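# Carry the tube rack through self-closing doors to desk

## Task

Take the tube rack from the counter, get it through the doors that swing shut by themselves, and set it on the desk. At the finish the rack must stand upright, each tube must sit all the way down in a hole, and both doors must be closed. If the rack or any tube touches the floor, the task fails. One robot or both may do the work. When finished, the robots must release the rack and back away. If any robot topples or ends up leaning, the task fails.

## Robot and tools

Robots: r1 and r2 are identical Hello Robot Stretch 4 units. Each has an omni-wheel base, a lift carriage on a vertical mast, one telescoping arm that reaches forward, a wrist with yaw, pitch and roll, and a two-finger gripper. They stand about 1.6 m tall, and the base edge is at most 0.23 m from the base origin. Each carries four cameras: <r>_head_camera (pinhole, 420x560), <r>_head_left_camera and <r>_head_right_camera (fisheye, 420x672), and <r>_wrist_camera (616x392).

Frames: every robot reports in its own base frame. The origin is on the floor under the base centre, with x forward, y left and z up. hand_pose is given in that frame. It marks a point between the open fingertips, and its axes match the base axes when all wrist joints are 0. The printed value may be a little off. The odometry frame is the base frame as it was at the scene's start. Neither robot's numbers say where the other robot is. Only the images, lidar_m and wrist_depth_mm show that.

execute_actions(actions, cameras): actions is a list holding either no action or exactly one. That action is an object with keys "r1" and/or "r2". Under each robot you can give:
- base: exactly one relative move, measured from the base's last reported position. translate_m drives straight, forward positive, -2 to 2 m. strafe_m slides sideways, left positive, -2 to 2 m. rotate_rad turns in place, counter-clockwise positive, -3.2 to 3.2 rad.
- joints: absolute targets by name. lift_m 0 to 1.2 m. arm_m 0 to 0.55 m extension. wrist_yaw_rad -1.134 to 4.276 (0 points forward, positive swings left, 3.14 is stowed; above 3.4 the arm can get in the way). wrist_pitch_rad -1.117 to 4.259 (0 is level, 1.57 points down). wrist_roll_rad -1.117 to 4.259 (positive turns clockwise as seen from behind the gripper). gripper_m -0.038 to 0.141 m fingertip gap; negative values squeeze the tips together.
- pace: "slow", "default", "fast" or "max". The base moves at up to 0.1, 0.3, 0.4 or 0.6 m/s and 1, 2, 3 or 4 rad/s. With the lift above 0.2, these are capped further, down to 0.3 m/s and 1 rad/s at 1.2.
- contact_limits: {"arm_m": 0 to 0.75}, default 0.5. Lower values stop the arm at a lighter touch.
- end_of_arm: "enable_torque", sent on its own. It revives wrist or gripper motors that have cut out.
All motions in one action start together. A single action runs for at most 15 s. If a joint target is outside its range, it is clipped and the result says so. An unknown key or any other bad value makes the whole call rejected. Anything you leave out may keep driving toward its earlier target. cameras lists which images to return: null, omitted or ["all"] returns every camera, and [] returns none.

wait(seconds 0 to 10) lets time pass without new commands and returns state and images. zoom_image(camera, region [x0,y0,x1,y1]) crops the latest full image of that camera, in pixels from the top-left corner, at most 504x504. read_manual returns only licence texts. finished_scene(scene) closes the scene for good and reports success. The goal must still hold at that moment.

Results: base_status and joint_status tell how each motion ended:
- "done": the target was reached. For the base, this means the wheels turned as far as asked, even if they slipped.
- "off_target": the part stopped short of the target and may still push.
- "contact_stop_at_<key>": the part was blocked. It then goes slack, so the lift can sag and the wheels can roll.
- "limit_stop_at_<name>": a built-in limit stopped it, for example own_body or tilt. Over 6 degrees of lean, the lift, arm and wheels stop accepting commands.
- "torque_fault": a wrist motor overloaded and went limp.
- "time_out": the motion ran out of time.
After a stop the old target is dropped. If a call reports a stop, any later calls in the same reply are skipped. on_its_own lists what happened that you did not command. lidar_m gives 12 distances in metres, one per 30-degree sector: sector 1 is ahead, then counter-clockwise (4 left, 7 behind, 10 right). "-" means nothing seen, or something closer than 0.25 m. The lidar covers heights from about 0.15 m up and misses clear objects and thin legs. wrist_depth_mm is a 7x7 grid of depths, 100 to 2000 mm. base_odometry counts wheel turns only. If turned_by_wheels and turned_by_imu differ by more than about 0.1 rad, the robot likely slipped or hit something. base_tilt is in degrees, with forward and right positive, and has a fixed bias of up to 1.5. motor_effort is in percent, with the peak in brackets. For the wheels, positive means a right turn.

Gripping: command a gap smaller than the object. The further below its width, the harder the squeeze, and the object gets pulled toward the wrist by up to a third of that difference. Neither the reading nor "done" proves you are holding it. At gripper_m of 0 or more, check gripper effort. If the fingertips snag on a surface, raise the lift. To unfold the wrist at the start, you can send lift_m 0.4 with wrist_yaw_rad 0.

Cautions:
- Never drive a base into the other robot. Once they touch, even millimetres more is a hard press and ends the run.
- Two bases given the same command can differ by about 3 cm per metre. A load carried jointly may then be yanked, which can tip a robot.
- Turning or driving with more than 1 kg held and arm_m above 0.2 risks tipping, more so at fast paces. Steady pushes with the gripper high or at a high contact limit also risk tipping.
- More than about 2 kg in a level gripper faults the wrist.
- With the wrist pitched up below -0.2 and roll beyond -0.4 or 4, the robot may hit itself.
- Avoid drops, slams, hard impacts and letting the rack or tubes reach the floor. Something may occasionally nudge loose objects.
- While you compose a reply, the robots keep holding their last command.

Calibration: each camera has a K matrix in pixels for its image_wh and distortion D. T_world_to_cam is a 4x4 transform in metres that maps the carrying robot's base frame into the camera frame. Expect small errors, which grow for the wrist camera when the arm is extended.

Each tool is called after "Request:" as name(argument=value, ...), one argument or row to a line, values as JSON.

## Session

Request:
execute_actions(
  actions=[],
)

Scene clock: 0.00 s.
r1.base_odometry: x=+0.000 y=+0.000 heading=+0.000 (m, m, rad; r1's odometry frame)
r1.turned_by_wheels: +0.000 (rad since the last result)
r1.turned_by_imu: +0.000 (rad since the last result)
r1.base_tilt: forward=+0.6 right=+0.2 (deg)
r1.lidar_m: 1.00 1.04 0.88 0.78 0.83 1.15 2.08 2.14 2.81 1.76 1.55 1.07
r1.base_status: not commanded
r1.joint_positions: lift_m=+0.234 arm_m=+0.003 wrist_yaw_rad=+3.070 wrist_pitch_rad=+0.014 wrist_roll_rad=-0.010 gripper_m=+0.057
r1.joint_status: not commanded
r1.motor_effort: lift_m=+21 arm_m=+0 wrist_yaw_rad=+0 wrist_pitch_rad=-7 wrist_roll_rad=+3 gripper_m=-3 wheel_0=+0 wheel_1=-1 wheel_2=-1 (%)
r1.hand_pose: x=-0.1079 y=+0.1078 z=+0.4083 quat_wxyz=(+0.036, -0.007, -0.005, +0.999) (m; r1's base frame)
r1.wrist_depth_mm: - 144 - - - 1397 1042 / - 131 - - - 1366 991 / 108 144 226 - - 1397 991 / 142 154 - - - 1366 991 / - - - - - 1366 991 / 1430 1464 195 1618 193 1281 960 / 1008 960 1025 106 1078 946 960
r2.base_odometry: x=+0.000 y=+0.000 heading=+0.000 (m, m, rad; r2's odometry frame)
r2.turned_by_wheels: +0.000 (rad since the last result)
r2.turned_by_imu: +0.000 (rad since the last result)
r2.base_tilt: forward=-0.1 right=-0.9 (deg)
r2.lidar_m: 1.86 1.89 1.42 1.28 1.28 1.37 1.23 1.25 1.57 1.77 2.83 2.08
r2.base_status: not commanded
r2.joint_positions: lift_m=+0.214 arm_m=+0.002 wrist_yaw_rad=+3.173 wrist_pitch_rad=-0.006 wrist_roll_rad=-0.007 gripper_m=+0.057
r2.joint_status: not commanded
r2.motor_effort: lift_m=+18 arm_m=-1 wrist_yaw_rad=-2 wrist_pitch_rad=-5 wrist_roll_rad=+1 gripper_m=-6 wheel_0=+0 wheel_1=+0 wheel_2=+1 (%)
r2.hand_pose: x=-0.1179 y=+0.0784 z=+0.3935 quat_wxyz=(-0.016, +0.003, -0.004, +1.000) (m; r2's base frame)
r2.wrist_depth_mm: - 132 137 1397 1464 1464 1537 / - 109 138 1430 1464 1499 1537 / - 114 138 1430 1499 1499 1499 / 141 139 207 1397 1464 1537 1537 / 221 1366 1366 1397 1464 1499 1576 / 222 1336 195 1397 199 1499 1499 / 223 904 960 107 976 931 1008
pictures: r1_head_camera, r1_head_left_camera, r1_head_right_camera, r1_wrist_camera, r2_head_camera, r2_head_left_camera, r2_head_right_camera, r2_wrist_camera
Images, in order (width x height): r1_head_camera 420x560, r1_head_left_camera 420x672, r1_head_right_camera 420x672, r1_wrist_camera 616x392, r2_head_camera 420x560, r2_head_left_camera 420x672, r2_head_right_camera 420x672, r2_wrist_camera 616x392.

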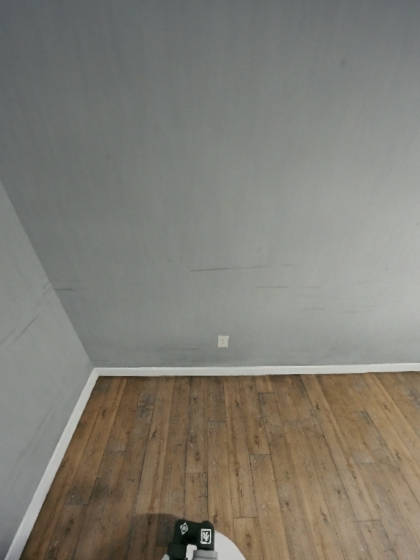

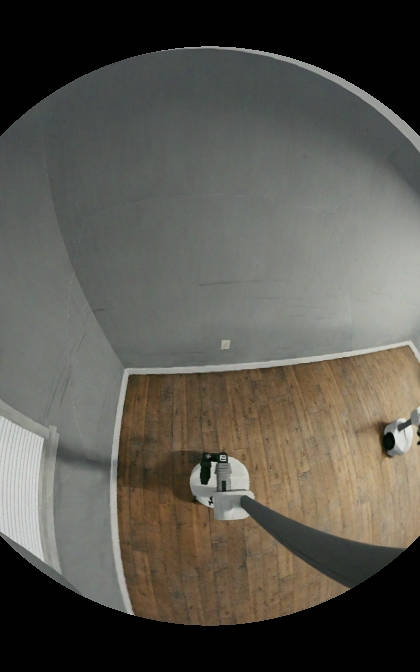

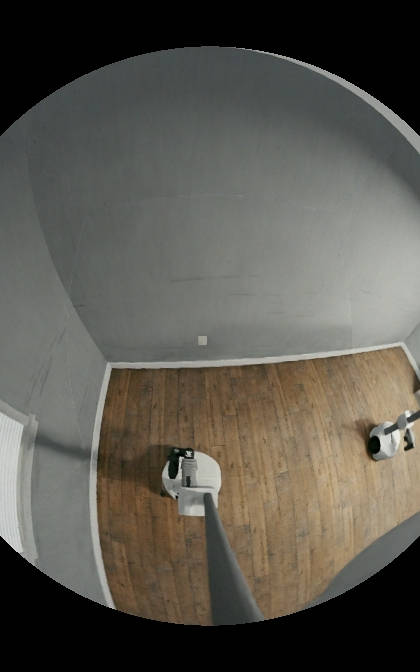

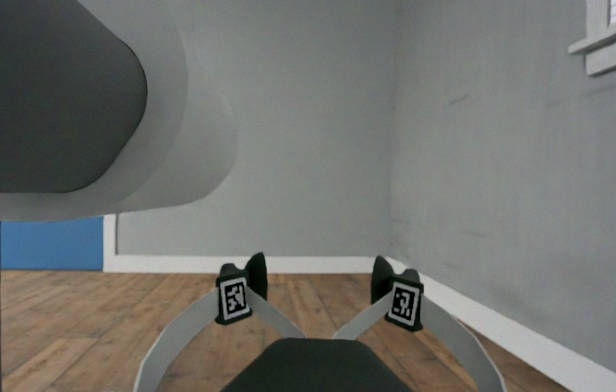

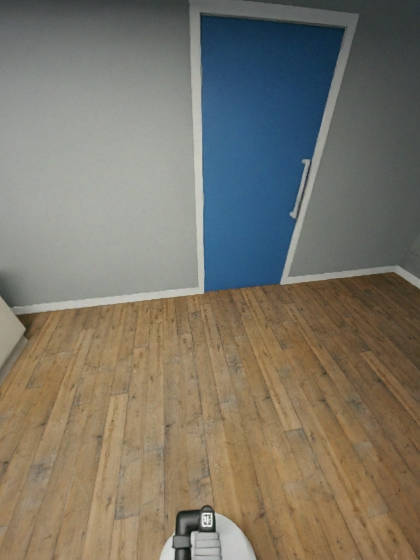

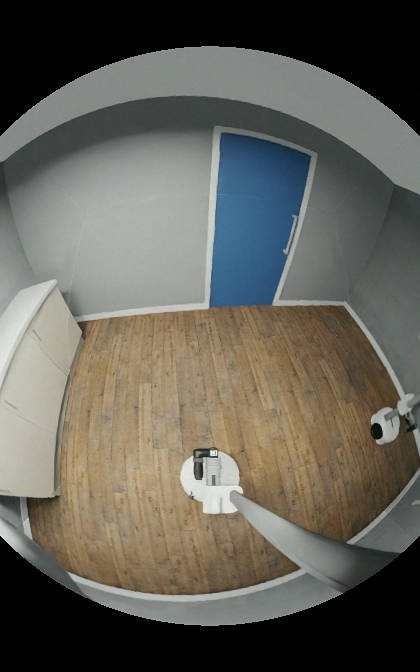

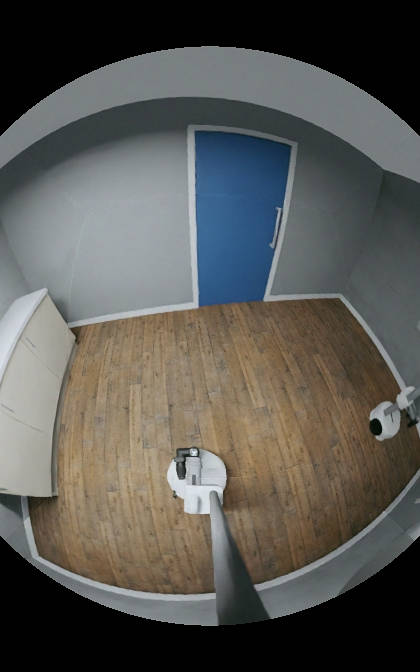

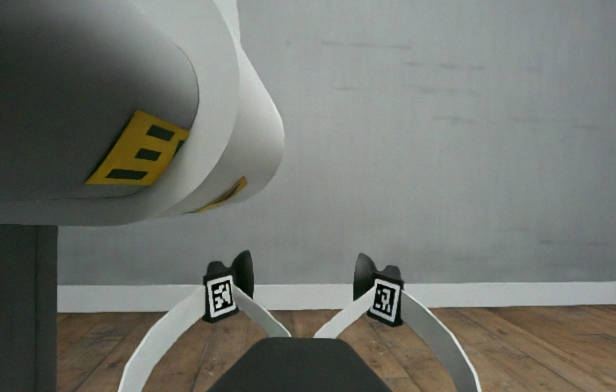

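Request:
execute_actions(
  actions=[
    {"r1":{"base":{"rotate_rad":-3.05},"joints":{"lift_m":0.85,"wrist_yaw_rad":0,"gripper_m":0.1}},"r2":{"base":{"rotate_rad":1.71},"joints":{"lift_m":0.9,"wrist_yaw_rad":0,"gripper_m":0.12}}},
  ],
  cameras=["r1_head_camera","r2_head_camera","r2_wrist_camera","r2_head_left_camera"],
)

Scene clock: 6.30 s.
r1.base_odometry: x=+0.000 y=+0.000 heading=-3.050 (m, m, rad; r1's odometry frame)
r1.turned_by_wheels: -3.050 (rad since the last result)
r1.turned_by_imu: -3.078 (rad since the last result)
r1.base_tilt: forward=+0.4 right=+0.4 (deg)
r1.lidar_m: 2.08 2.18 3.09 1.77 1.44 1.07 1.02 1.08 0.82 0.79 0.83 1.23
r1.base_status: done
r1.joint_positions: lift_m=+0.850 arm_m=+0.003 wrist_yaw_rad=+0.000 wrist_pitch_rad=+0.014 wrist_roll_rad=-0.010 gripper_m=+0.100
r1.joint_status: all done
r1.motor_effort: lift_m=+26(26) arm_m=+0(0) wrist_yaw_rad=-1(10) wrist_pitch_rad=-7(5) wrist_roll_rad=+0(1) gripper_m=+2(5) wheel_0=+1(9) wheel_1=+1(10) wheel_2=+1(9) (%)
r1.hand_pose: x=+0.4621 y=-0.0874 z=+1.0239 quat_wxyz=(+1.000, -0.005, +0.007, +0.000) (m; r1's base frame)
r1.wrist_depth_mm: 1983 1921 1921 1921 1921 1983 1336 / - 1983 1863 1921 1921 1921 1281 / - 1983 - 1921 1863 1863 1281 / 1983 1921 1921 1983 1921 1921 1281 / - - 1921 1983 1983 1808 1255 / 1983 1983 217 1983 1983 1537 1255 / - 1983 1983 106 1808 1708 1255
r2.base_odometry: x=+0.000 y=+0.000 heading=+1.709 (m, m, rad; r2's odometry frame)
r2.turned_by_wheels: +1.709 (rad since the last result)
r2.turned_by_imu: +1.713 (rad since the last result)
r2.base_tilt: forward=-0.1 right=-0.9 (deg)
r2.lidar_m: 1.27 1.81 1.29 1.22 1.29 1.71 1.77 2.74 1.98 1.86 1.88 1.33
r2.base_status: done
r2.joint_positions: lift_m=+0.900 arm_m=+0.002 wrist_yaw_rad=+0.000 wrist_pitch_rad=-0.006 wrist_roll_rad=-0.007 gripper_m=+0.120
r2.joint_status: all done
r2.motor_effort: lift_m=+20(26) arm_m=-1(1) wrist_yaw_rad=-3(12) wrist_pitch_rad=-5(6) wrist_roll_rad=+1(1) gripper_m=-2(3) wheel_0=-4(8) wheel_1=-2(8) wheel_2=-2(11) (%)
r2.hand_pose: x=+0.4617 y=-0.0873 z=+1.0797 quat_wxyz=(+1.000, -0.004, -0.003, +0.000) (m; r2's base frame)
r2.wrist_depth_mm: 1756 1708 1756 1708 1756 1756 1756 / 1708 1756 1756 1708 1756 1756 1756 / 1708 1756 1808 1756 1756 1808 1756 / 1756 1756 1756 1708 1756 1756 1756 / 1756 1756 1255 1255 1255 1397 1397 / 1756 1808 1138 1138 1098 1118 1118 / 1756 1756 1138 107 1118 1118 1138
pictures: r1_head_camera, r2_head_camera, r2_head_left_camera, r2_wrist_camera
camera_calibration (this result's frames):
r2_wrist_camera: T_world_to_cam=[[-0.00481966, -0.999856, 0.0162463, -0.106111], [-0.0185525, -0.0161543, -0.999697, 1.13803], [0.999816, -0.00511961, -0.018472, -0.215879], [0, 0, 0, 1]] pos_world=[0.236442, -0.0888166, 1.13543]
Images, in order (width x height): r1_head_camera 420x560, r2_head_camera 420x560, r2_head_left_camera 420x672, r2_wrist_camera 616x392.

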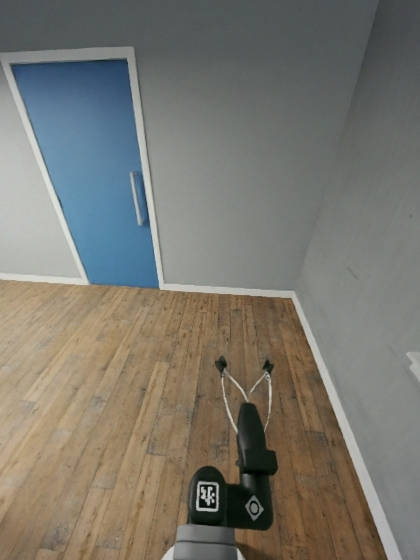

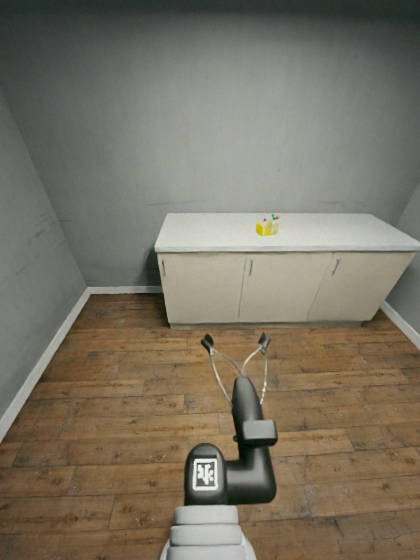

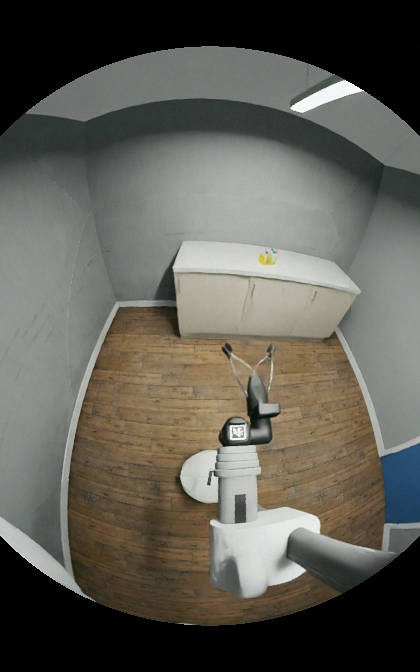

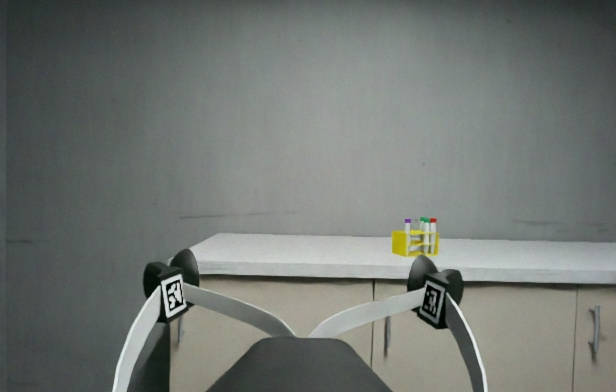

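Request:
execute_actions(
  actions=[
    {"r1":{"base":{"rotate_rad":-0.07}},"r2":{"base":{"translate_m":0.75},"joints":{"wrist_pitch_rad":0.3}}},
  ],
  cameras=[],
)

Request:
execute_actions(
  actions=[
    {"r1":{"base":{"translate_m":1.3}},"r2":{"base":{"strafe_m":-0.36}}},
  ],
  cameras=[],
)

Request:
execute_actions(
  actions=[
    {"r1":{"base":{"strafe_m":1.0}}},
  ],
  cameras=["r1_head_camera","r2_head_camera","r2_wrist_camera","r1_wrist_camera"],
)

Scene clock: 13.47 s.
r1.base_odometry: x=+0.000 y=+0.000 heading=-3.119 (m, m, rad; r1's odometry frame)
r1.turned_by_wheels: -0.070 (rad since the last result)
r1.turned_by_imu: -0.069 (rad since the last result)
r1.base_tilt: forward=+0.5 right=+0.2 (deg)
r1.lidar_m: 2.09 2.17 2.91 2.53 1.54 1.07 1.02 1.05 0.88 0.77 0.81 1.15
r1.base_status: done
r1.joint_positions: lift_m=+0.850 arm_m=+0.003 wrist_yaw_rad=+0.000 wrist_pitch_rad=+0.014 wrist_roll_rad=-0.010 gripper_m=+0.100
r1.joint_status: not commanded
r1.motor_effort: lift_m=+26(26) arm_m=-1(0) wrist_yaw_rad=+1(1) wrist_pitch_rad=-6(8) wrist_roll_rad=+0(2) gripper_m=+0(0) wheel_0=+1(4) wheel_1=+1(6) wheel_2=+2(6) (%)
r1.hand_pose: x=+0.4621 y=-0.0874 z=+1.0239 quat_wxyz=(+1.000, -0.005, +0.007, +0.000) (m; r1's base frame)
r1.wrist_depth_mm: 1921 1863 1983 1921 1921 1576 1182 / 1921 1921 1863 1983 1983 1618 1138 / 1921 1863 1921 1983 1983 1576 1118 / 1921 1921 1863 1983 - 1661 1118 / 1921 1863 1983 1983 1983 1618 1118 / 1921 1921 219 1863 1983 1336 1098 / - 1921 1983 106 1921 1499 1078
r2.base_odometry: x=-0.104 y=+0.743 heading=+1.710 (m, m, rad; r2's odometry frame)
r2.turned_by_wheels: +0.000 (rad since the last result)
r2.turned_by_imu: +0.003 (rad since the last result)
r2.base_tilt: forward=-0.1 right=-0.8 (deg)
r2.lidar_m: 0.54 0.56 1.30 1.25 1.29 1.75 2.49 2.63 1.95 1.84 0.80 0.55
r2.base_status: done
r2.joint_positions: lift_m=+0.900 arm_m=+0.002 wrist_yaw_rad=+0.000 wrist_pitch_rad=+0.302 wrist_roll_rad=-0.007 gripper_m=+0.120
r2.joint_status: all done
r2.motor_effort: lift_m=+19(20) arm_m=-1(1) wrist_yaw_rad=-2(3) wrist_pitch_rad=-5(0) wrist_roll_rad=+1(1) gripper_m=+0(0) wheel_0=+3(10) wheel_1=+2(6) wheel_2=-2(12) (%)
r2.hand_pose: x=+0.4486 y=-0.0874 z=+0.9923 quat_wxyz=(+0.989, -0.004, +0.150, +0.001) (m; r2's base frame)
r2.wrist_depth_mm: 878 878 878 866 878 878 878 / 917 917 917 917 931 917 931 / 976 960 960 960 960 946 960 / 991 597 609 621 627 591 496 / 415 421 427 433 436 445 449 / 375 368 364 366 219 366 373 / 430 418 418 107 418 413 418
pictures: none
No camera images: the call's "cameras" was empty. Leave "cameras" out to get every camera's image.

Scene clock: 19.30 s.
r1.base_odometry: x=-1.300 y=-0.029 heading=-3.119 (m, m, rad; r1's odometry frame)
r1.turned_by_wheels: +0.000 (rad since the last result)
r1.turned_by_imu: -0.001 (rad since the last result)
r1.base_tilt: forward=+0.6 right=+0.2 (deg)
r1.lidar_m: 0.78 0.80 1.10 2.66 2.63 2.48 2.31 1.16 0.83 0.78 0.81 0.83
r1.base_status: done
r1.joint_positions: lift_m=+0.850 arm_m=+0.003 wrist_yaw_rad=+0.000 wrist_pitch_rad=+0.014 wrist_roll_rad=-0.010 gripper_m=+0.100
r1.joint_status: not commanded
r1.motor_effort: lift_m=+24(26) arm_m=-1(0) wrist_yaw_rad=+0(2) wrist_pitch_rad=-6(6) wrist_roll_rad=+2(2) gripper_m=-3(1) wheel_0=+1(6) wheel_1=+2(8) wheel_2=-2(12) (%)
r1.hand_pose: x=+0.4621 y=-0.0874 z=+1.0240 quat_wxyz=(+1.000, -0.005, +0.007, +0.000) (m; r1's base frame)
r1.wrist_depth_mm: 574 580 591 585 585 597 591 / 580 585 580 585 591 591 597 / 585 585 585 591 597 591 597 / 585 580 591 585 591 597 591 / 591 591 591 597 591 591 597 / 585 597 219 603 597 597 603 / 585 585 597 107 591 597 609
r2.base_odometry: x=+0.253 y=+0.792 heading=+1.710 (m, m, rad; r2's odometry frame)
r2.turned_by_wheels: +0.000 (rad since the last result)
r2.turned_by_imu: +0.003 (rad since the last result)
r2.base_tilt: forward=-0.1 right=-0.8 (deg)
r2.lidar_m: 0.53 0.57 0.76 1.61 1.67 2.26 2.65 2.20 1.58 1.49 0.79 0.57
r2.base_status: done
r2.joint_positions: lift_m=+0.900 arm_m=+0.002 wrist_yaw_rad=+0.000 wrist_pitch_rad=+0.302 wrist_roll_rad=-0.007 gripper_m=+0.120
r2.joint_status: not commanded
r2.motor_effort: lift_m=+19(19) arm_m=-1(1) wrist_yaw_rad=-3(1) wrist_pitch_rad=-8(5) wrist_roll_rad=+2(1) gripper_m=-2(2) wheel_0=+2(16) wheel_1=-1(10) wheel_2=+0(2) (%)
r2.hand_pose: x=+0.4486 y=-0.0874 z=+0.9923 quat_wxyz=(+0.989, -0.004, +0.150, +0.001) (m; r2's base frame)
r2.wrist_depth_mm: 891 891 891 878 904 878 891 / 931 917 931 931 931 946 931 / 960 976 960 960 976 976 960 / 585 603 603 508 627 640 647 / 418 421 427 433 436 442 449 / 377 370 364 366 219 366 373 / 430 424 415 107 418 413 415
pictures: none
No camera images: the call's "cameras" was empty. Leave "cameras" out to get every camera's image.

Scene clock: 23.97 s.
r1.base_odometry: x=-1.277 y=-1.029 heading=-3.119 (m, m, rad; r1's odometry frame)
r1.turned_by_wheels: +0.000 (rad since the last result)
r1.turned_by_imu: -0.004 (rad since the last result)
r1.base_tilt: forward=+0.6 right=+0.3 (deg)
r1.lidar_m: 0.68 0.77 1.06 2.30 1.71 2.50 2.35 2.43 1.87 1.78 1.12 0.79
r1.base_status: done
r1.joint_positions: lift_m=+0.850 arm_m=+0.003 wrist_yaw_rad=+0.000 wrist_pitch_rad=+0.014 wrist_roll_rad=-0.010 gripper_m=+0.100
r1.joint_status: not commanded
r1.motor_effort: lift_m=+24(24) arm_m=+0(1) wrist_yaw_rad=+0(0) wrist_pitch_rad=-6(5) wrist_roll_rad=-1(2) gripper_m=+3(1) wheel_0=+0(10) wheel_1=+2(10) wheel_2=+0(1) (%)
r1.hand_pose: x=+0.4621 y=-0.0874 z=+1.0240 quat_wxyz=(+1.000, -0.005, +0.007, +0.000) (m; r1's base frame)
r1.wrist_depth_mm: 544 544 559 554 554 559 564 / 544 549 549 549 539 564 559 / 554 549 554 549 544 559 559 / 544 554 554 559 554 559 564 / 549 554 559 564 544 564 574 / 554 554 219 554 544 564 569 / 549 554 559 106 564 569 569
r2.base_odometry: x=+0.253 y=+0.792 heading=+1.710 (m, m, rad; r2's odometry frame)
r2.turned_by_wheels: +0.000 (rad since the last result)
r2.turned_by_imu: +0.001 (rad since the last result)
r2.base_tilt: forward=-0.1 right=-0.9 (deg)
r2.lidar_m: 0.53 0.57 0.77 1.60 1.65 2.22 3.64 1.70 1.58 1.48 0.77 0.57
r2.base_status: not commanded
r2.joint_positions: lift_m=+0.900 arm_m=+0.002 wrist_yaw_rad=+0.000 wrist_pitch_rad=+0.302 wrist_roll_rad=-0.007 gripper_m=+0.120
r2.joint_status: not commanded
r2.motor_effort: lift_m=+19(19) arm_m=-1(1) wrist_yaw_rad=-2(1) wrist_pitch_rad=-6(4) wrist_roll_rad=+0(1) gripper_m=+0(1) wheel_0=+2(3) wheel_1=-1(2) wheel_2=+0(0) (%)
r2.hand_pose: x=+0.4486 y=-0.0874 z=+0.9923 quat_wxyz=(+0.989, -0.004, +0.150, +0.001) (m; r2's base frame)
r2.wrist_depth_mm: 891 891 891 891 891 878 891 / 931 917 931 917 931 931 931 / 946 946 960 946 960 976 960 / 591 597 603 512 634 640 654 / 418 421 430 436 439 445 449 / 377 368 364 366 218 366 370 / 430 427 418 107 421 415 415
pictures: r1_head_camera, r1_wrist_camera, r2_head_camera, r2_wrist_camera
camera_calibration (this result's frames):
r1_wrist_camera: T_world_to_cam=[[0.0161865, -0.999485, 0.0277058, -0.12531], [-0.0213032, -0.0280479, -0.99938, 1.08152], [0.999642, 0.0155862, -0.0217462, -0.215142], [0, 0, 0, 1]] pos_world=[0.240133, -0.0915581, 1.07964]
r2_wrist_camera: T_world_to_cam=[[0.0000946695, -0.999854, 0.0170918, -0.107875], [-0.3205, -0.0162205, -0.947109, 1.13371], [0.947248, -0.00538826, -0.320455, 0.118798], [0, 0, 0, 1]] pos_world=[0.250834, -0.0888295, 1.11366]
Images, in order (width x height): r1_head_camera 420x560, r1_wrist_camera 616x392, r2_head_camera 420x560, r2_wrist_camera 616x392.

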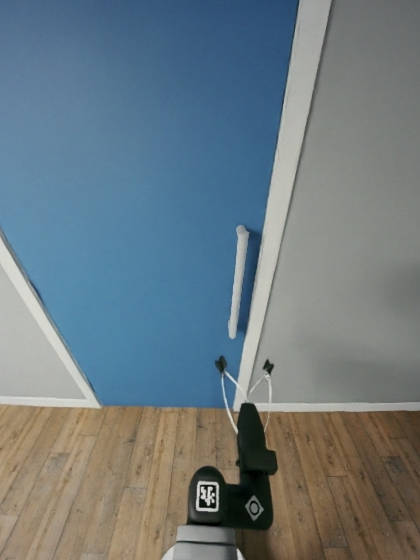

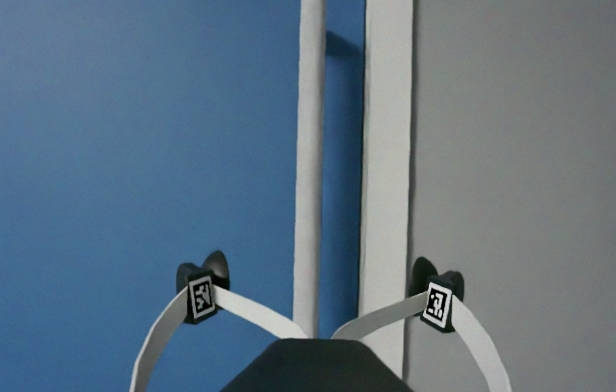

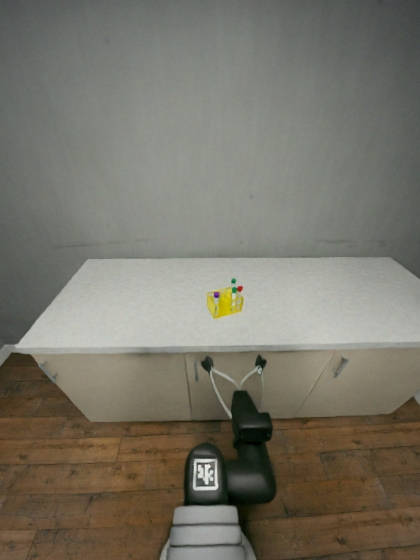

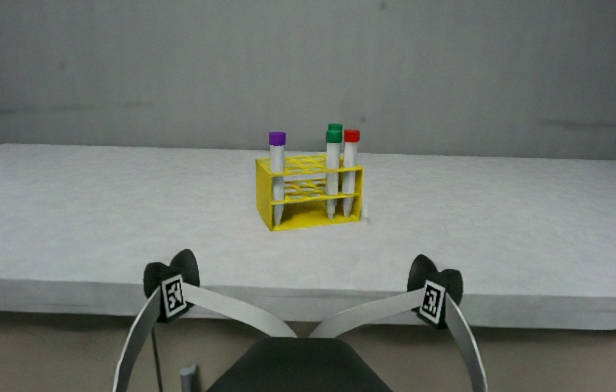

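Request:
zoom_image(
  camera="r2_wrist_camera",
  region=[230,110,400,250],
)

Request:
zoom_image(
  camera="r2_head_camera",
  region=[180,260,280,340],
)

Region (230, 110, 400, 250) of r2_wrist_camera's 616x392 image, scaled by 2.965; it fills the top 415 rows of this view, and the rest is white.

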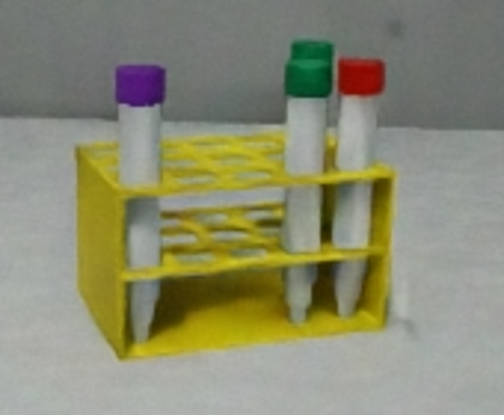

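Region (180, 260, 280, 340) of r2_head_camera's 420x560 image, scaled by 5.040, with more detail than that image has; it fills the top 403 rows of this view, and the rest is white.

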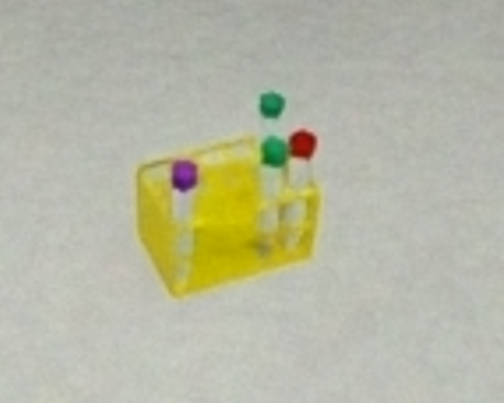

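Request:
execute_actions(
  actions=[
    {"r1":{"joints":{"lift_m":0.7,"arm_m":0.2}},"r2":{"base":{"rotate_rad":0.355},"joints":{"gripper_m":0.141}}},
  ],
  cameras=[],
)

Request:
execute_actions(
  actions=[
    {"r2":{"base":{"strafe_m":-0.273},"joints":{"arm_m":0.12,"lift_m":0.86}}},
  ],
  cameras=["r1_head_camera","r2_head_camera","r2_wrist_camera","r1_wrist_camera"],
)

Scene clock: 31.07 s.
r1.base_odometry: x=-1.277 y=-1.029 heading=-3.119 (m, m, rad; r1's odometry frame)
r1.turned_by_wheels: +0.000 (rad since the last result)
r1.turned_by_imu: +0.001 (rad since the last result)
r1.base_tilt: forward=+0.6 right=+0.3 (deg)
r1.lidar_m: 0.69 0.79 1.04 2.29 1.70 2.51 2.34 2.42 1.87 1.77 1.12 0.78
r1.base_status: not commanded
r1.joint_positions: lift_m=+0.700 arm_m=+0.199 wrist_yaw_rad=+0.000 wrist_pitch_rad=+0.014 wrist_roll_rad=-0.010 gripper_m=+0.100
r1.joint_status: all done
r1.motor_effort: lift_m=+15(23) arm_m=+7(6) wrist_yaw_rad=-1(1) wrist_pitch_rad=-7(6) wrist_roll_rad=+2(2) gripper_m=-2(2) wheel_0=+0(0) wheel_1=+2(2) wheel_2=+0(0) (%)
r1.hand_pose: x=+0.6582 y=-0.0874 z=+0.8747 quat_wxyz=(+1.000, -0.005, +0.007, +0.000) (m; r1's base frame)
r1.wrist_depth_mm: 351 353 353 355 357 357 359 / 351 353 357 353 355 357 359 / 353 355 357 357 359 362 362 / 351 355 357 357 353 362 362 / 351 359 357 359 351 364 366 / 353 357 218 359 347 364 366 / 355 355 357 107 347 364 370
r2.base_odometry: x=+0.253 y=+0.792 heading=+2.064 (m, m, rad; r2's odometry frame)
r2.turned_by_wheels: +0.354 (rad since the last result)
r2.turned_by_imu: +0.356 (rad since the last result)
r2.base_tilt: forward=-0.1 right=-0.8 (deg)
r2.lidar_m: 0.55 0.68 1.61 1.61 1.98 3.54 1.67 1.68 1.48 0.96 0.61 0.54
r2.base_status: done
r2.joint_positions: lift_m=+0.900 arm_m=+0.002 wrist_yaw_rad=+0.000 wrist_pitch_rad=+0.302 wrist_roll_rad=-0.007 gripper_m=+0.141
r2.joint_status: all done
r2.motor_effort: lift_m=+19(19) arm_m=-1(1) wrist_yaw_rad=-2(2) wrist_pitch_rad=-6(7) wrist_roll_rad=+1(1) gripper_m=+0(2) wheel_0=-3(7) wheel_1=-1(8) wheel_2=-3(9) (%)
r2.hand_pose: x=+0.4486 y=-0.0874 z=+0.9923 quat_wxyz=(+0.989, -0.004, +0.150, +0.001) (m; r2's base frame)
r2.wrist_depth_mm: 1229 1118 1025 931 854 798 759 / 1308 1182 1060 976 904 831 788 / 1397 1229 1042 991 931 854 798 / 591 597 615 615 634 449 418 / 539 455 427 433 436 430 421 / 597 508 413 368 338 310 340 / 647 554 488 107 379 327 301
pictures: none
No camera images: the call's "cameras" was empty. Leave "cameras" out to get every camera's image.

Scene clock: 33.30 s.
r1.base_odometry: x=-1.277 y=-1.029 heading=-3.119 (m, m, rad; r1's odometry frame)
r1.turned_by_wheels: +0.000 (rad since the last result)
r1.turned_by_imu: +0.000 (rad since the last result)
r1.base_tilt: forward=+0.6 right=+0.2 (deg)
r1.lidar_m: 0.68 0.77 1.04 1.72 1.67 2.51 2.34 2.41 1.87 1.78 1.12 0.78
r1.base_status: not commanded
r1.joint_positions: lift_m=+0.700 arm_m=+0.199 wrist_yaw_rad=+0.000 wrist_pitch_rad=+0.014 wrist_roll_rad=-0.010 gripper_m=+0.100
r1.joint_status: not commanded
r1.motor_effort: lift_m=+15(15) arm_m=+7(7) wrist_yaw_rad=+1(1) wrist_pitch_rad=-6(6) wrist_roll_rad=+2(1) gripper_m=-1(1) wheel_0=+0(0) wheel_1=+2(2) wheel_2=+0(0) (%)
r1.hand_pose: x=+0.6582 y=-0.0874 z=+0.8747 quat_wxyz=(+1.000, -0.005, +0.007, +0.000) (m; r1's base frame)
r1.wrist_depth_mm: 349 353 357 353 357 359 359 / 351 355 355 355 357 359 366 / 349 355 357 357 357 364 364 / 353 355 355 359 355 359 368 / 355 357 357 359 351 364 366 / 355 355 219 359 345 359 366 / 357 359 359 107 349 368 366
r2.base_odometry: x=+0.493 y=+0.922 heading=+2.064 (m, m, rad; r2's odometry frame)
r2.turned_by_wheels: +0.000 (rad since the last result)
r2.turned_by_imu: +0.001 (rad since the last result)
r2.base_tilt: forward=-0.1 right=-0.9 (deg)
r2.lidar_m: 0.47 0.56 1.87 1.87 2.28 3.63 1.70 1.41 1.23 0.80 0.50 0.45
r2.base_status: done
r2.joint_positions: lift_m=+0.860 arm_m=+0.119 wrist_yaw_rad=+0.000 wrist_pitch_rad=+0.302 wrist_roll_rad=-0.007 gripper_m=+0.141
r2.joint_status: all done
r2.motor_effort: lift_m=+16(20) arm_m=+5(7) wrist_yaw_rad=-1(2) wrist_pitch_rad=-7(6) wrist_roll_rad=+1(1) gripper_m=-1(0) wheel_0=+3(13) wheel_1=-2(12) wheel_2=+0(2) (%)
r2.hand_pose: x=+0.5654 y=-0.0874 z=+0.9525 quat_wxyz=(+0.989, -0.004, +0.150, +0.001) (m; r2's base frame)
r2.wrist_depth_mm: 960 891 788 732 676 627 591 / 1025 917 831 768 707 654 615 / 788 809 732 340 723 683 634 / 466 477 307 293 504 512 521 / 332 334 317 306 349 353 357 / 257 238 242 265 245 247 272 / 210 211 213 107 218 217 220
pictures: r1_head_camera, r1_wrist_camera, r2_head_camera, r2_wrist_camera
camera_calibration (this result's frames):
r1_wrist_camera: T_world_to_cam=[[0.016315, -0.999483, 0.0277063, -0.124397], [-0.0212643, -0.0280506, -0.99938, 0.936524], [0.999641, 0.0157158, -0.0217109, -0.414451], [0, 0, 0, 1]] pos_world=[0.436246, -0.0915495, 0.930392]
r2_wrist_camera: T_world_to_cam=[[-0.0000301034, -0.999854, 0.0170918, -0.107169], [-0.320591, -0.01618, -0.947079, 1.13344], [0.947218, -0.00550798, -0.320544, -0.00446527], [0, 0, 0, 1]] pos_world=[0.367597, -0.0888393, 1.07386]
Images, in order (width x height): r1_head_camera 420x560, r1_wrist_camera 616x392, r2_head_camera 420x560, r2_wrist_camera 616x392.

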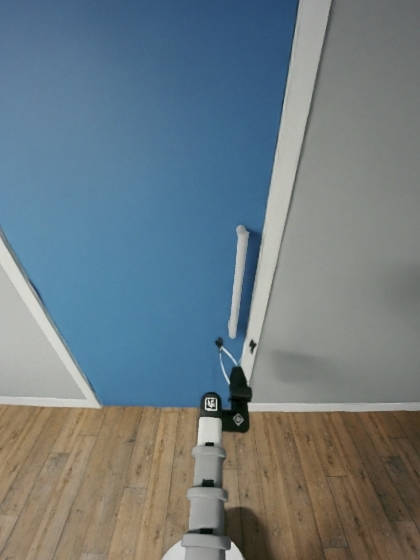

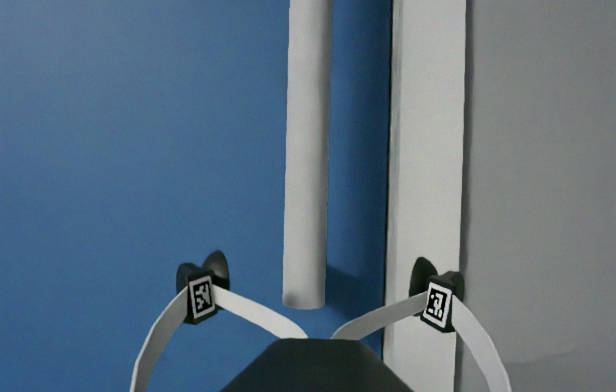

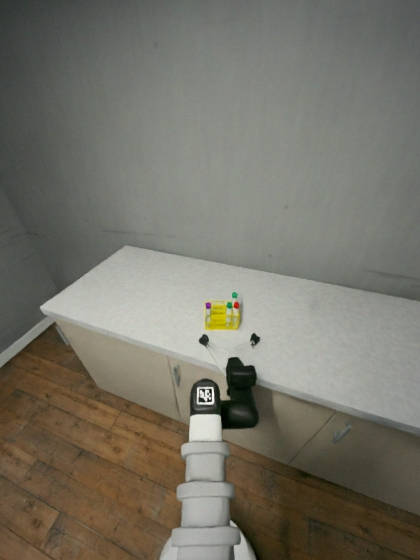

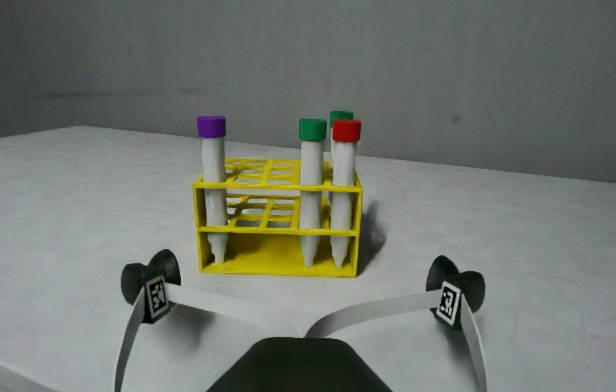

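Request:
execute_actions(
  actions=[
    {"r1":{"joints":{"lift_m":0.78,"arm_m":0.275},"base":{"strafe_m":0.01}},"r2":{"base":{"strafe_m":0.02},"joints":{"arm_m":0.17,"lift_m":0.855}}},
  ],
  cameras=["r2_wrist_camera","r1_wrist_camera"],
)

Scene clock: 36.73 s.
r1.base_odometry: x=-1.277 y=-1.039 heading=-3.119 (m, m, rad; r1's odometry frame)
r1.turned_by_wheels: +0.000 (rad since the last result)
r1.turned_by_imu: +0.001 (rad since the last result)
r1.base_tilt: forward=+0.4 right=+0.2 (deg)
r1.lidar_m: 0.69 0.79 1.03 1.69 1.67 2.51 2.35 2.42 1.90 1.79 1.12 0.77
r1.base_status: done
r1.joint_positions: lift_m=+0.780 arm_m=+0.274 wrist_yaw_rad=+0.000 wrist_pitch_rad=+0.014 wrist_roll_rad=-0.010 gripper_m=+0.100
r1.joint_status: all done
r1.motor_effort: lift_m=+25(27) arm_m=+6(9) wrist_yaw_rad=+0(0) wrist_pitch_rad=-6(6) wrist_roll_rad=+2(1) gripper_m=-1(1) wheel_0=-1(8) wheel_1=+1(10) wheel_2=+0(3) (%)
r1.hand_pose: x=+0.7332 y=-0.0874 z=+0.9539 quat_wxyz=(+1.000, -0.005, +0.007, +0.000) (m; r1's base frame)
r1.wrist_depth_mm: 276 279 278 202 282 270 285 / 276 281 279 203 282 270 285 / 281 278 279 204 282 272 285 / 279 281 281 206 283 270 286 / 278 279 281 208 285 271 287 / 278 281 218 202 272 272 289 / 281 279 283 107 285 273 289
r2.base_odometry: x=+0.475 y=+0.912 heading=+2.064 (m, m, rad; r2's odometry frame)
r2.turned_by_wheels: +0.000 (rad since the last result)
r2.turned_by_imu: +0.001 (rad since the last result)
r2.base_tilt: forward=-0.1 right=-0.9 (deg)
r2.lidar_m: 0.47 0.57 1.85 1.87 2.27 3.61 1.67 1.44 1.25 0.81 0.49 0.45
r2.base_status: done
r2.joint_positions: lift_m=+0.855 arm_m=+0.169 wrist_yaw_rad=+0.000 wrist_pitch_rad=+0.302 wrist_roll_rad=-0.007 gripper_m=+0.141
r2.joint_status: all done
r2.motor_effort: lift_m=+15(18) arm_m=+6(6) wrist_yaw_rad=-2(2) wrist_pitch_rad=-5(6) wrist_roll_rad=+1(1) gripper_m=-1(1) wheel_0=-2(7) wheel_1=+1(9) wheel_2=+0(0) (%)
r2.hand_pose: x=+0.6154 y=-0.0874 z=+0.9476 quat_wxyz=(+0.989, -0.004, +0.150, +0.001) (m; r2's base frame)
r2.wrist_depth_mm: 904 820 750 691 640 597 559 / 976 854 788 723 661 621 580 / 759 778 699 715 661 647 603 / 449 462 399 265 296 496 508 / 322 324 264 266 255 342 343 / 248 230 234 254 237 239 263 / 203 204 207 107 211 211 212
pictures: r1_wrist_camera, r2_wrist_camera
camera_calibration (this result's frames):
r1_wrist_camera: T_world_to_cam=[[0.0162709, -0.999484, 0.0277066, -0.127795], [-0.0212581, -0.0280498, -0.99938, 1.01723], [0.999642, 0.0156718, -0.0217035, -0.48774], [0, 0, 0, 1]] pos_world=[0.511269, -0.0915524, 1.00956]
r2_wrist_camera: T_world_to_cam=[[-0.000078562, -0.999854, 0.0170918, -0.107068], [-0.320589, -0.0161645, -0.947081, 1.14482], [0.947219, -0.00555384, -0.32054, -0.0533821], [0, 0, 0, 1]] pos_world=[0.417571, -0.088843, 1.06895]
Images, in order (width x height): r1_wrist_camera 616x392, r2_wrist_camera 616x392.

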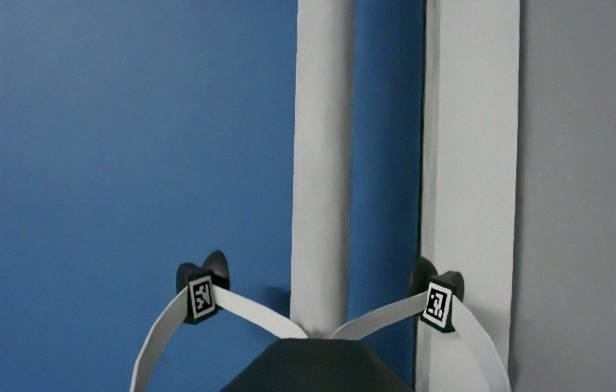

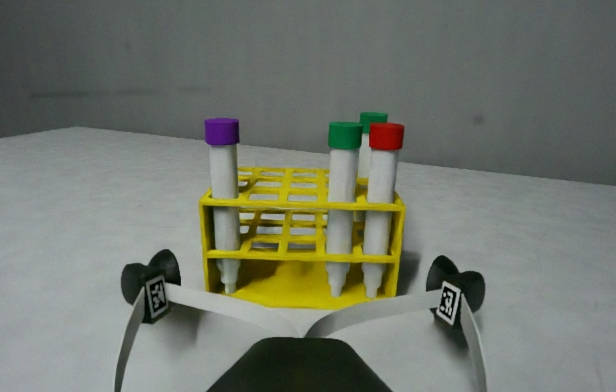

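Request:
execute_actions(
  actions=[
    {"r1":{"joints":{"gripper_m":-0.02}},"r2":{"joints":{"arm_m":0.245},"pace":"slow"}},
  ],
  cameras=["r2_wrist_camera","r1_wrist_camera","r2_head_camera"],
)

Scene clock: 39.50 s.
r1.base_odometry: x=-1.277 y=-1.039 heading=-3.119 (m, m, rad; r1's odometry frame)
r1.turned_by_wheels: +0.000 (rad since the last result)
r1.turned_by_imu: +0.000 (rad since the last result)
r1.base_tilt: forward=+0.7 right=+0.4 (deg)
r1.lidar_m: 0.66 0.78 1.04 1.70 1.67 2.50 2.35 2.41 1.89 1.79 1.13 0.78
r1.base_status: not commanded
r1.joint_positions: lift_m=+0.780 arm_m=+0.274 wrist_yaw_rad=+0.001 wrist_pitch_rad=+0.014 wrist_roll_rad=-0.010 gripper_m=-0.019
r1.joint_status: all done
r1.motor_effort: lift_m=+26(26) arm_m=+4(6) wrist_yaw_rad=-3(4) wrist_pitch_rad=-7(7) wrist_roll_rad=+4(1) gripper_m=-18(25) wheel_0=-1(1) wheel_1=+1(1) wheel_2=+0(0) (%)
r1.hand_pose: x=+0.7337 y=-0.0871 z=+0.9539 quat_wxyz=(+1.000, -0.005, +0.007, +0.001) (m; r1's base frame)
r1.wrist_depth_mm: 266 265 266 187 266 268 282 / 265 266 266 187 267 268 285 / 266 267 266 189 267 268 283 / 267 266 267 190 270 270 285 / 268 270 271 191 268 272 286 / 268 268 185 192 186 272 286 / 270 270 270 106 271 274 286
r2.base_odometry: x=+0.475 y=+0.912 heading=+2.064 (m, m, rad; r2's odometry frame)
r2.turned_by_wheels: +0.000 (rad since the last result)
r2.turned_by_imu: +0.001 (rad since the last result)
r2.base_tilt: forward=-0.1 right=-0.9 (deg)
r2.lidar_m: 0.47 0.55 1.86 1.87 2.27 3.62 1.66 1.43 1.25 0.80 0.51 0.46
r2.base_status: not commanded
r2.joint_positions: lift_m=+0.855 arm_m=+0.244 wrist_yaw_rad=+0.000 wrist_pitch_rad=+0.302 wrist_roll_rad=-0.007 gripper_m=+0.141
r2.joint_status: all done
r2.motor_effort: lift_m=+15(15) arm_m=+6(4) wrist_yaw_rad=-2(1) wrist_pitch_rad=-5(5) wrist_roll_rad=+1(1) gripper_m=-3(2) wheel_0=-3(2) wheel_1=+0(1) wheel_2=+0(0) (%)
r2.hand_pose: x=+0.6903 y=-0.0874 z=+0.9476 quat_wxyz=(+0.989, -0.004, +0.150, +0.001) (m; r2's base frame)
r2.wrist_depth_mm: 820 741 668 621 569 530 504 / 866 778 707 647 603 554 521 / 768 778 707 668 225 580 539 / 452 459 239 433 191 492 504 / 320 324 201 220 196 342 343 / 248 229 203 200 204 237 263 / 203 203 206 107 209 204 211
pictures: r1_wrist_camera, r2_head_camera, r2_wrist_camera
camera_calibration (this result's frames):
r1_wrist_camera: T_world_to_cam=[[0.0172389, -0.999467, 0.0277064, -0.128233], [-0.0212328, -0.0280703, -0.99938, 1.01723], [0.999626, 0.01664, -0.0217054, -0.488141], [0, 0, 0, 1]] pos_world=[0.511768, -0.0914879, 1.00956]
r2_wrist_camera: T_world_to_cam=[[-0.0000788253, -0.999854, 0.0170917, -0.107062], [-0.320592, -0.0161643, -0.947079, 1.16885], [0.947217, -0.00555413, -0.320544, -0.124397], [0, 0, 0, 1]] pos_world=[0.492547, -0.0888431, 1.06895]
Images, in order (width x height): r1_wrist_camera 616x392, r2_head_camera 420x560, r2_wrist_camera 616x392.

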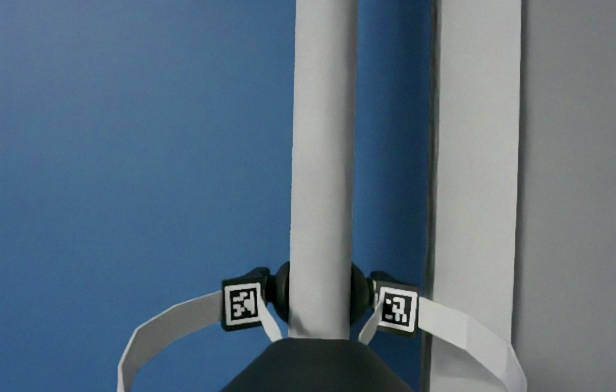

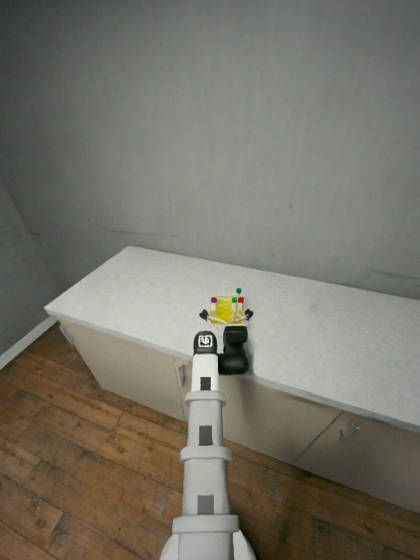

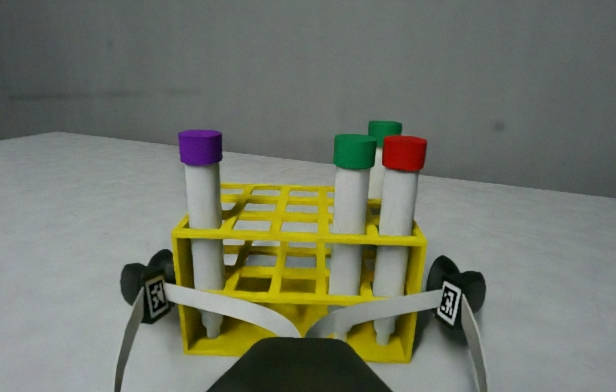

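Request:
execute_actions(
  actions=[
    {"r1":{"joints":{"arm_m":0.02},"base":{"strafe_m":0.025},"pace":"slow"},"r2":{"joints":{"gripper_m":0.085},"pace":"slow"}},
  ],
  cameras=["r2_wrist_camera","r1_head_camera"],
)

Scene clock: 44.90 s.
r1.base_odometry: x=-1.277 y=-1.064 heading=-3.118 (m, m, rad; r1's odometry frame)
r1.turned_by_wheels: +0.001 (rad since the last result)
r1.turned_by_imu: +0.002 (rad since the last result)
r1.base_tilt: forward=+0.5 right=+0.3 (deg)
r1.lidar_m: 0.41 0.57 1.03 1.67 1.66 2.50 2.35 2.42 1.91 1.82 1.11 0.49
r1.base_status: done
r1.joint_positions: lift_m=+0.780 arm_m=+0.022 wrist_yaw_rad=+0.030 wrist_pitch_rad=+0.016 wrist_roll_rad=-0.010 gripper_m=-0.019
r1.joint_status: all done
r1.on_its_own: wrist_yaw_rad is at rest, and its effort (-89) is outside its rest range (-13 to +13)
r1.motor_effort: lift_m=+25(26) arm_m=-11(11) wrist_yaw_rad=-89(86) wrist_pitch_rad=-13(13) wrist_roll_rad=-1(2) gripper_m=-18(26) wheel_0=+10(19) wheel_1=+0(6) wheel_2=+8(8) (%)
r1.hand_pose: x=+0.4837 y=-0.0787 z=+0.9532 quat_wxyz=(+1.000, -0.005, +0.008, +0.015) (m; r1's base frame)
r1.wrist_depth_mm: 342 310 282 176 236 521 512 / 347 314 281 177 236 521 517 / 347 312 282 177 237 521 521 / 349 312 282 177 237 521 517 / 347 312 282 176 238 535 525 / 347 309 184 178 184 530 525 / 347 306 287 106 233 228 530
r2.base_odometry: x=+0.475 y=+0.912 heading=+2.064 (m, m, rad; r2's odometry frame)
r2.turned_by_wheels: +0.000 (rad since the last result)
r2.turned_by_imu: +0.001 (rad since the last result)
r2.base_tilt: forward=-0.2 right=-0.9 (deg)
r2.lidar_m: 0.46 0.58 1.86 1.87 2.27 3.62 1.64 1.41 1.25 0.81 0.52 0.46
r2.base_status: not commanded
r2.joint_positions: lift_m=+0.855 arm_m=+0.244 wrist_yaw_rad=+0.000 wrist_pitch_rad=+0.303 wrist_roll_rad=-0.007 gripper_m=+0.086
r2.joint_status: all done
r2.motor_effort: lift_m=+15(15) arm_m=+5(6) wrist_yaw_rad=-2(1) wrist_pitch_rad=-9(7) wrist_roll_rad=+1(1) gripper_m=-26(27) wheel_0=-2(2) wheel_1=+0(0) wheel_2=+0(0) (%)
r2.hand_pose: x=+0.6903 y=-0.0874 z=+0.9474 quat_wxyz=(+0.989, -0.004, +0.151, +0.001) (m; r2's base frame)
r2.wrist_depth_mm: 820 741 668 621 574 535 500 / 866 778 707 654 603 559 521 / 759 768 621 668 177 585 539 / 445 455 202 433 181 488 496 / 319 322 191 240 188 338 342 / 246 189 193 224 195 236 262 / 202 203 198 107 201 202 211
pictures: r1_head_camera, r2_wrist_camera
camera_calibration (this result's frames):
r2_wrist_camera: T_world_to_cam=[[-0.000064134, -0.999854, 0.0170921, -0.107068], [-0.321374, -0.0161648, -0.946814, 1.16891], [0.946952, -0.00555368, -0.321326, -0.123497], [0, 0, 0, 1]] pos_world=[0.492596, -0.088843, 1.06889]
Images, in order (width x height): r1_head_camera 420x560, r2_wrist_camera 616x392.

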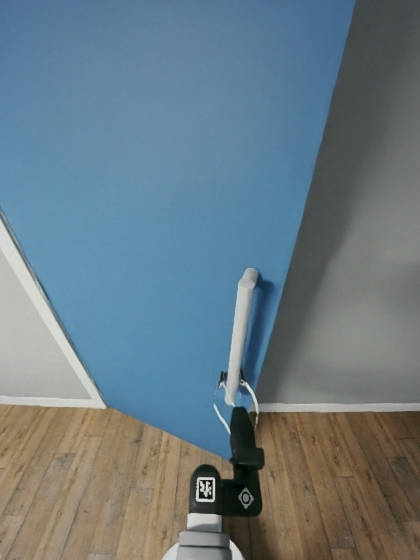

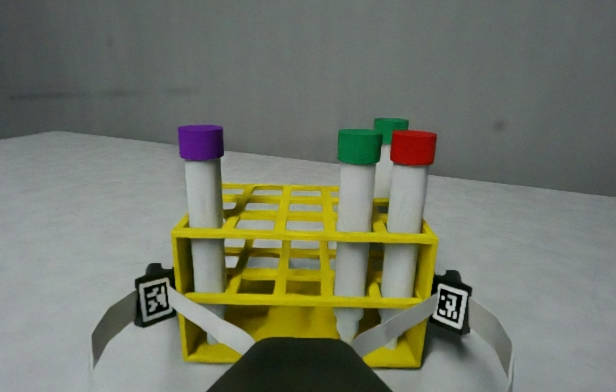

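Request:
execute_actions(
  actions=[
    {"r1":{"base":{"strafe_m":0.045},"pace":"slow"},"r2":{"joints":{"lift_m":0.9},"pace":"slow"}},
  ],
  cameras=["r2_wrist_camera","r1_wrist_camera"],
)

Scene clock: 47.97 s.
r1.base_odometry: x=-1.275 y=-1.109 heading=-3.118 (m, m, rad; r1's odometry frame)
r1.turned_by_wheels: -0.001 (rad since the last result)
r1.turned_by_imu: -0.001 (rad since the last result)
r1.base_tilt: forward=+0.6 right=+0.2 (deg)
r1.lidar_m: 0.40 0.59 1.03 1.64 1.60 2.50 2.35 2.42 1.97 1.85 1.12 0.41
r1.base_status: done
r1.joint_positions: lift_m=+0.780 arm_m=+0.021 wrist_yaw_rad=-0.007 wrist_pitch_rad=+0.014 wrist_roll_rad=-0.010 gripper_m=-0.020
r1.joint_status: not commanded
r1.on_its_own: wrist_yaw_rad is at rest, and its effort (+20) is outside its rest range (-13 to +13)
r1.motor_effort: lift_m=+25(26) arm_m=-5(11) wrist_yaw_rad=+20(86) wrist_pitch_rad=-7(13) wrist_roll_rad=-1(3) gripper_m=-15(20) wheel_0=-8(11) wheel_1=+3(9) wheel_2=-3(10) (%)
r1.hand_pose: x=+0.4797 y=-0.0895 z=+0.9537 quat_wxyz=(+1.000, -0.005, +0.007, -0.004) (m; r1's base frame)
r1.wrist_depth_mm: 325 298 274 170 231 227 544 / 327 300 274 171 233 227 544 / 329 301 277 170 236 227 554 / 327 300 274 170 235 229 549 / 330 303 274 170 234 228 549 / 332 301 267 170 183 544 549 / 330 301 276 107 233 224 554
r2.base_odometry: x=+0.475 y=+0.912 heading=+2.064 (m, m, rad; r2's odometry frame)
r2.turned_by_wheels: +0.000 (rad since the last result)
r2.turned_by_imu: +0.001 (rad since the last result)
r2.base_tilt: forward=-0.1 right=-0.8 (deg)
r2.lidar_m: 0.45 0.56 1.85 1.86 2.30 3.63 1.61 1.42 1.25 0.81 0.52 0.45
r2.base_status: not commanded
r2.joint_positions: lift_m=+0.900 arm_m=+0.244 wrist_yaw_rad=+0.000 wrist_pitch_rad=+0.303 wrist_roll_rad=-0.007 gripper_m=+0.086
r2.joint_status: all done
r2.motor_effort: lift_m=+20(23) arm_m=+5(5) wrist_yaw_rad=-1(2) wrist_pitch_rad=-7(10) wrist_roll_rad=+1(1) gripper_m=-26(25) wheel_0=-2(2) wheel_1=+1(0) wheel_2=+0(0) (%)
r2.hand_pose: x=+0.6903 y=-0.0874 z=+0.9919 quat_wxyz=(+0.989, -0.004, +0.151, +0.001) (m; r2's base frame)
r2.wrist_depth_mm: 820 732 676 615 569 530 504 / 866 778 707 647 603 554 521 / 904 831 707 676 219 580 539 / 574 585 201 559 180 591 564 / 413 415 191 240 189 433 439 / 317 189 193 224 195 303 336 / 259 260 230 107 210 260 272
pictures: r1_wrist_camera, r2_wrist_camera
camera_calibration (this result's frames):
r1_wrist_camera: T_world_to_cam=[[0.00914078, -0.999575, 0.027697, -0.122304], [-0.0220102, -0.0278925, -0.999369, 1.01199], [0.999716, 0.00852539, -0.0222558, -0.234447], [0, 0, 0, 1]] pos_world=[0.257772, -0.092026, 1.00952]
r2_wrist_camera: T_world_to_cam=[[-0.0000615755, -0.999854, 0.0170922, -0.107831], [-0.32151, -0.0161649, -0.946768, 1.21112], [0.946906, -0.00555359, -0.321462, -0.109011], [0, 0, 0, 1]] pos_world=[0.492603, -0.088843, 1.11345]
Images, in order (width x height): r1_wrist_camera 616x392, r2_wrist_camera 616x392.

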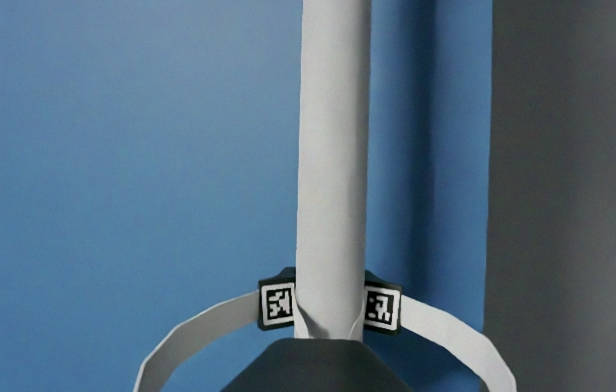

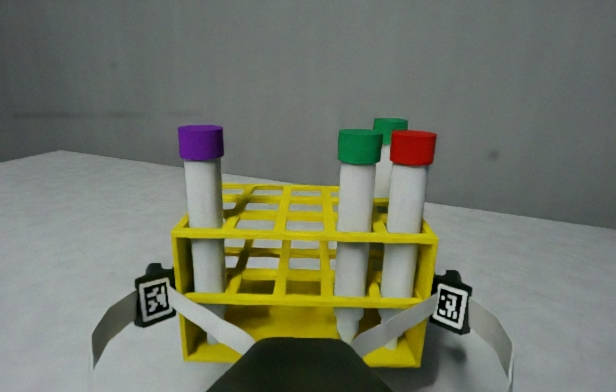

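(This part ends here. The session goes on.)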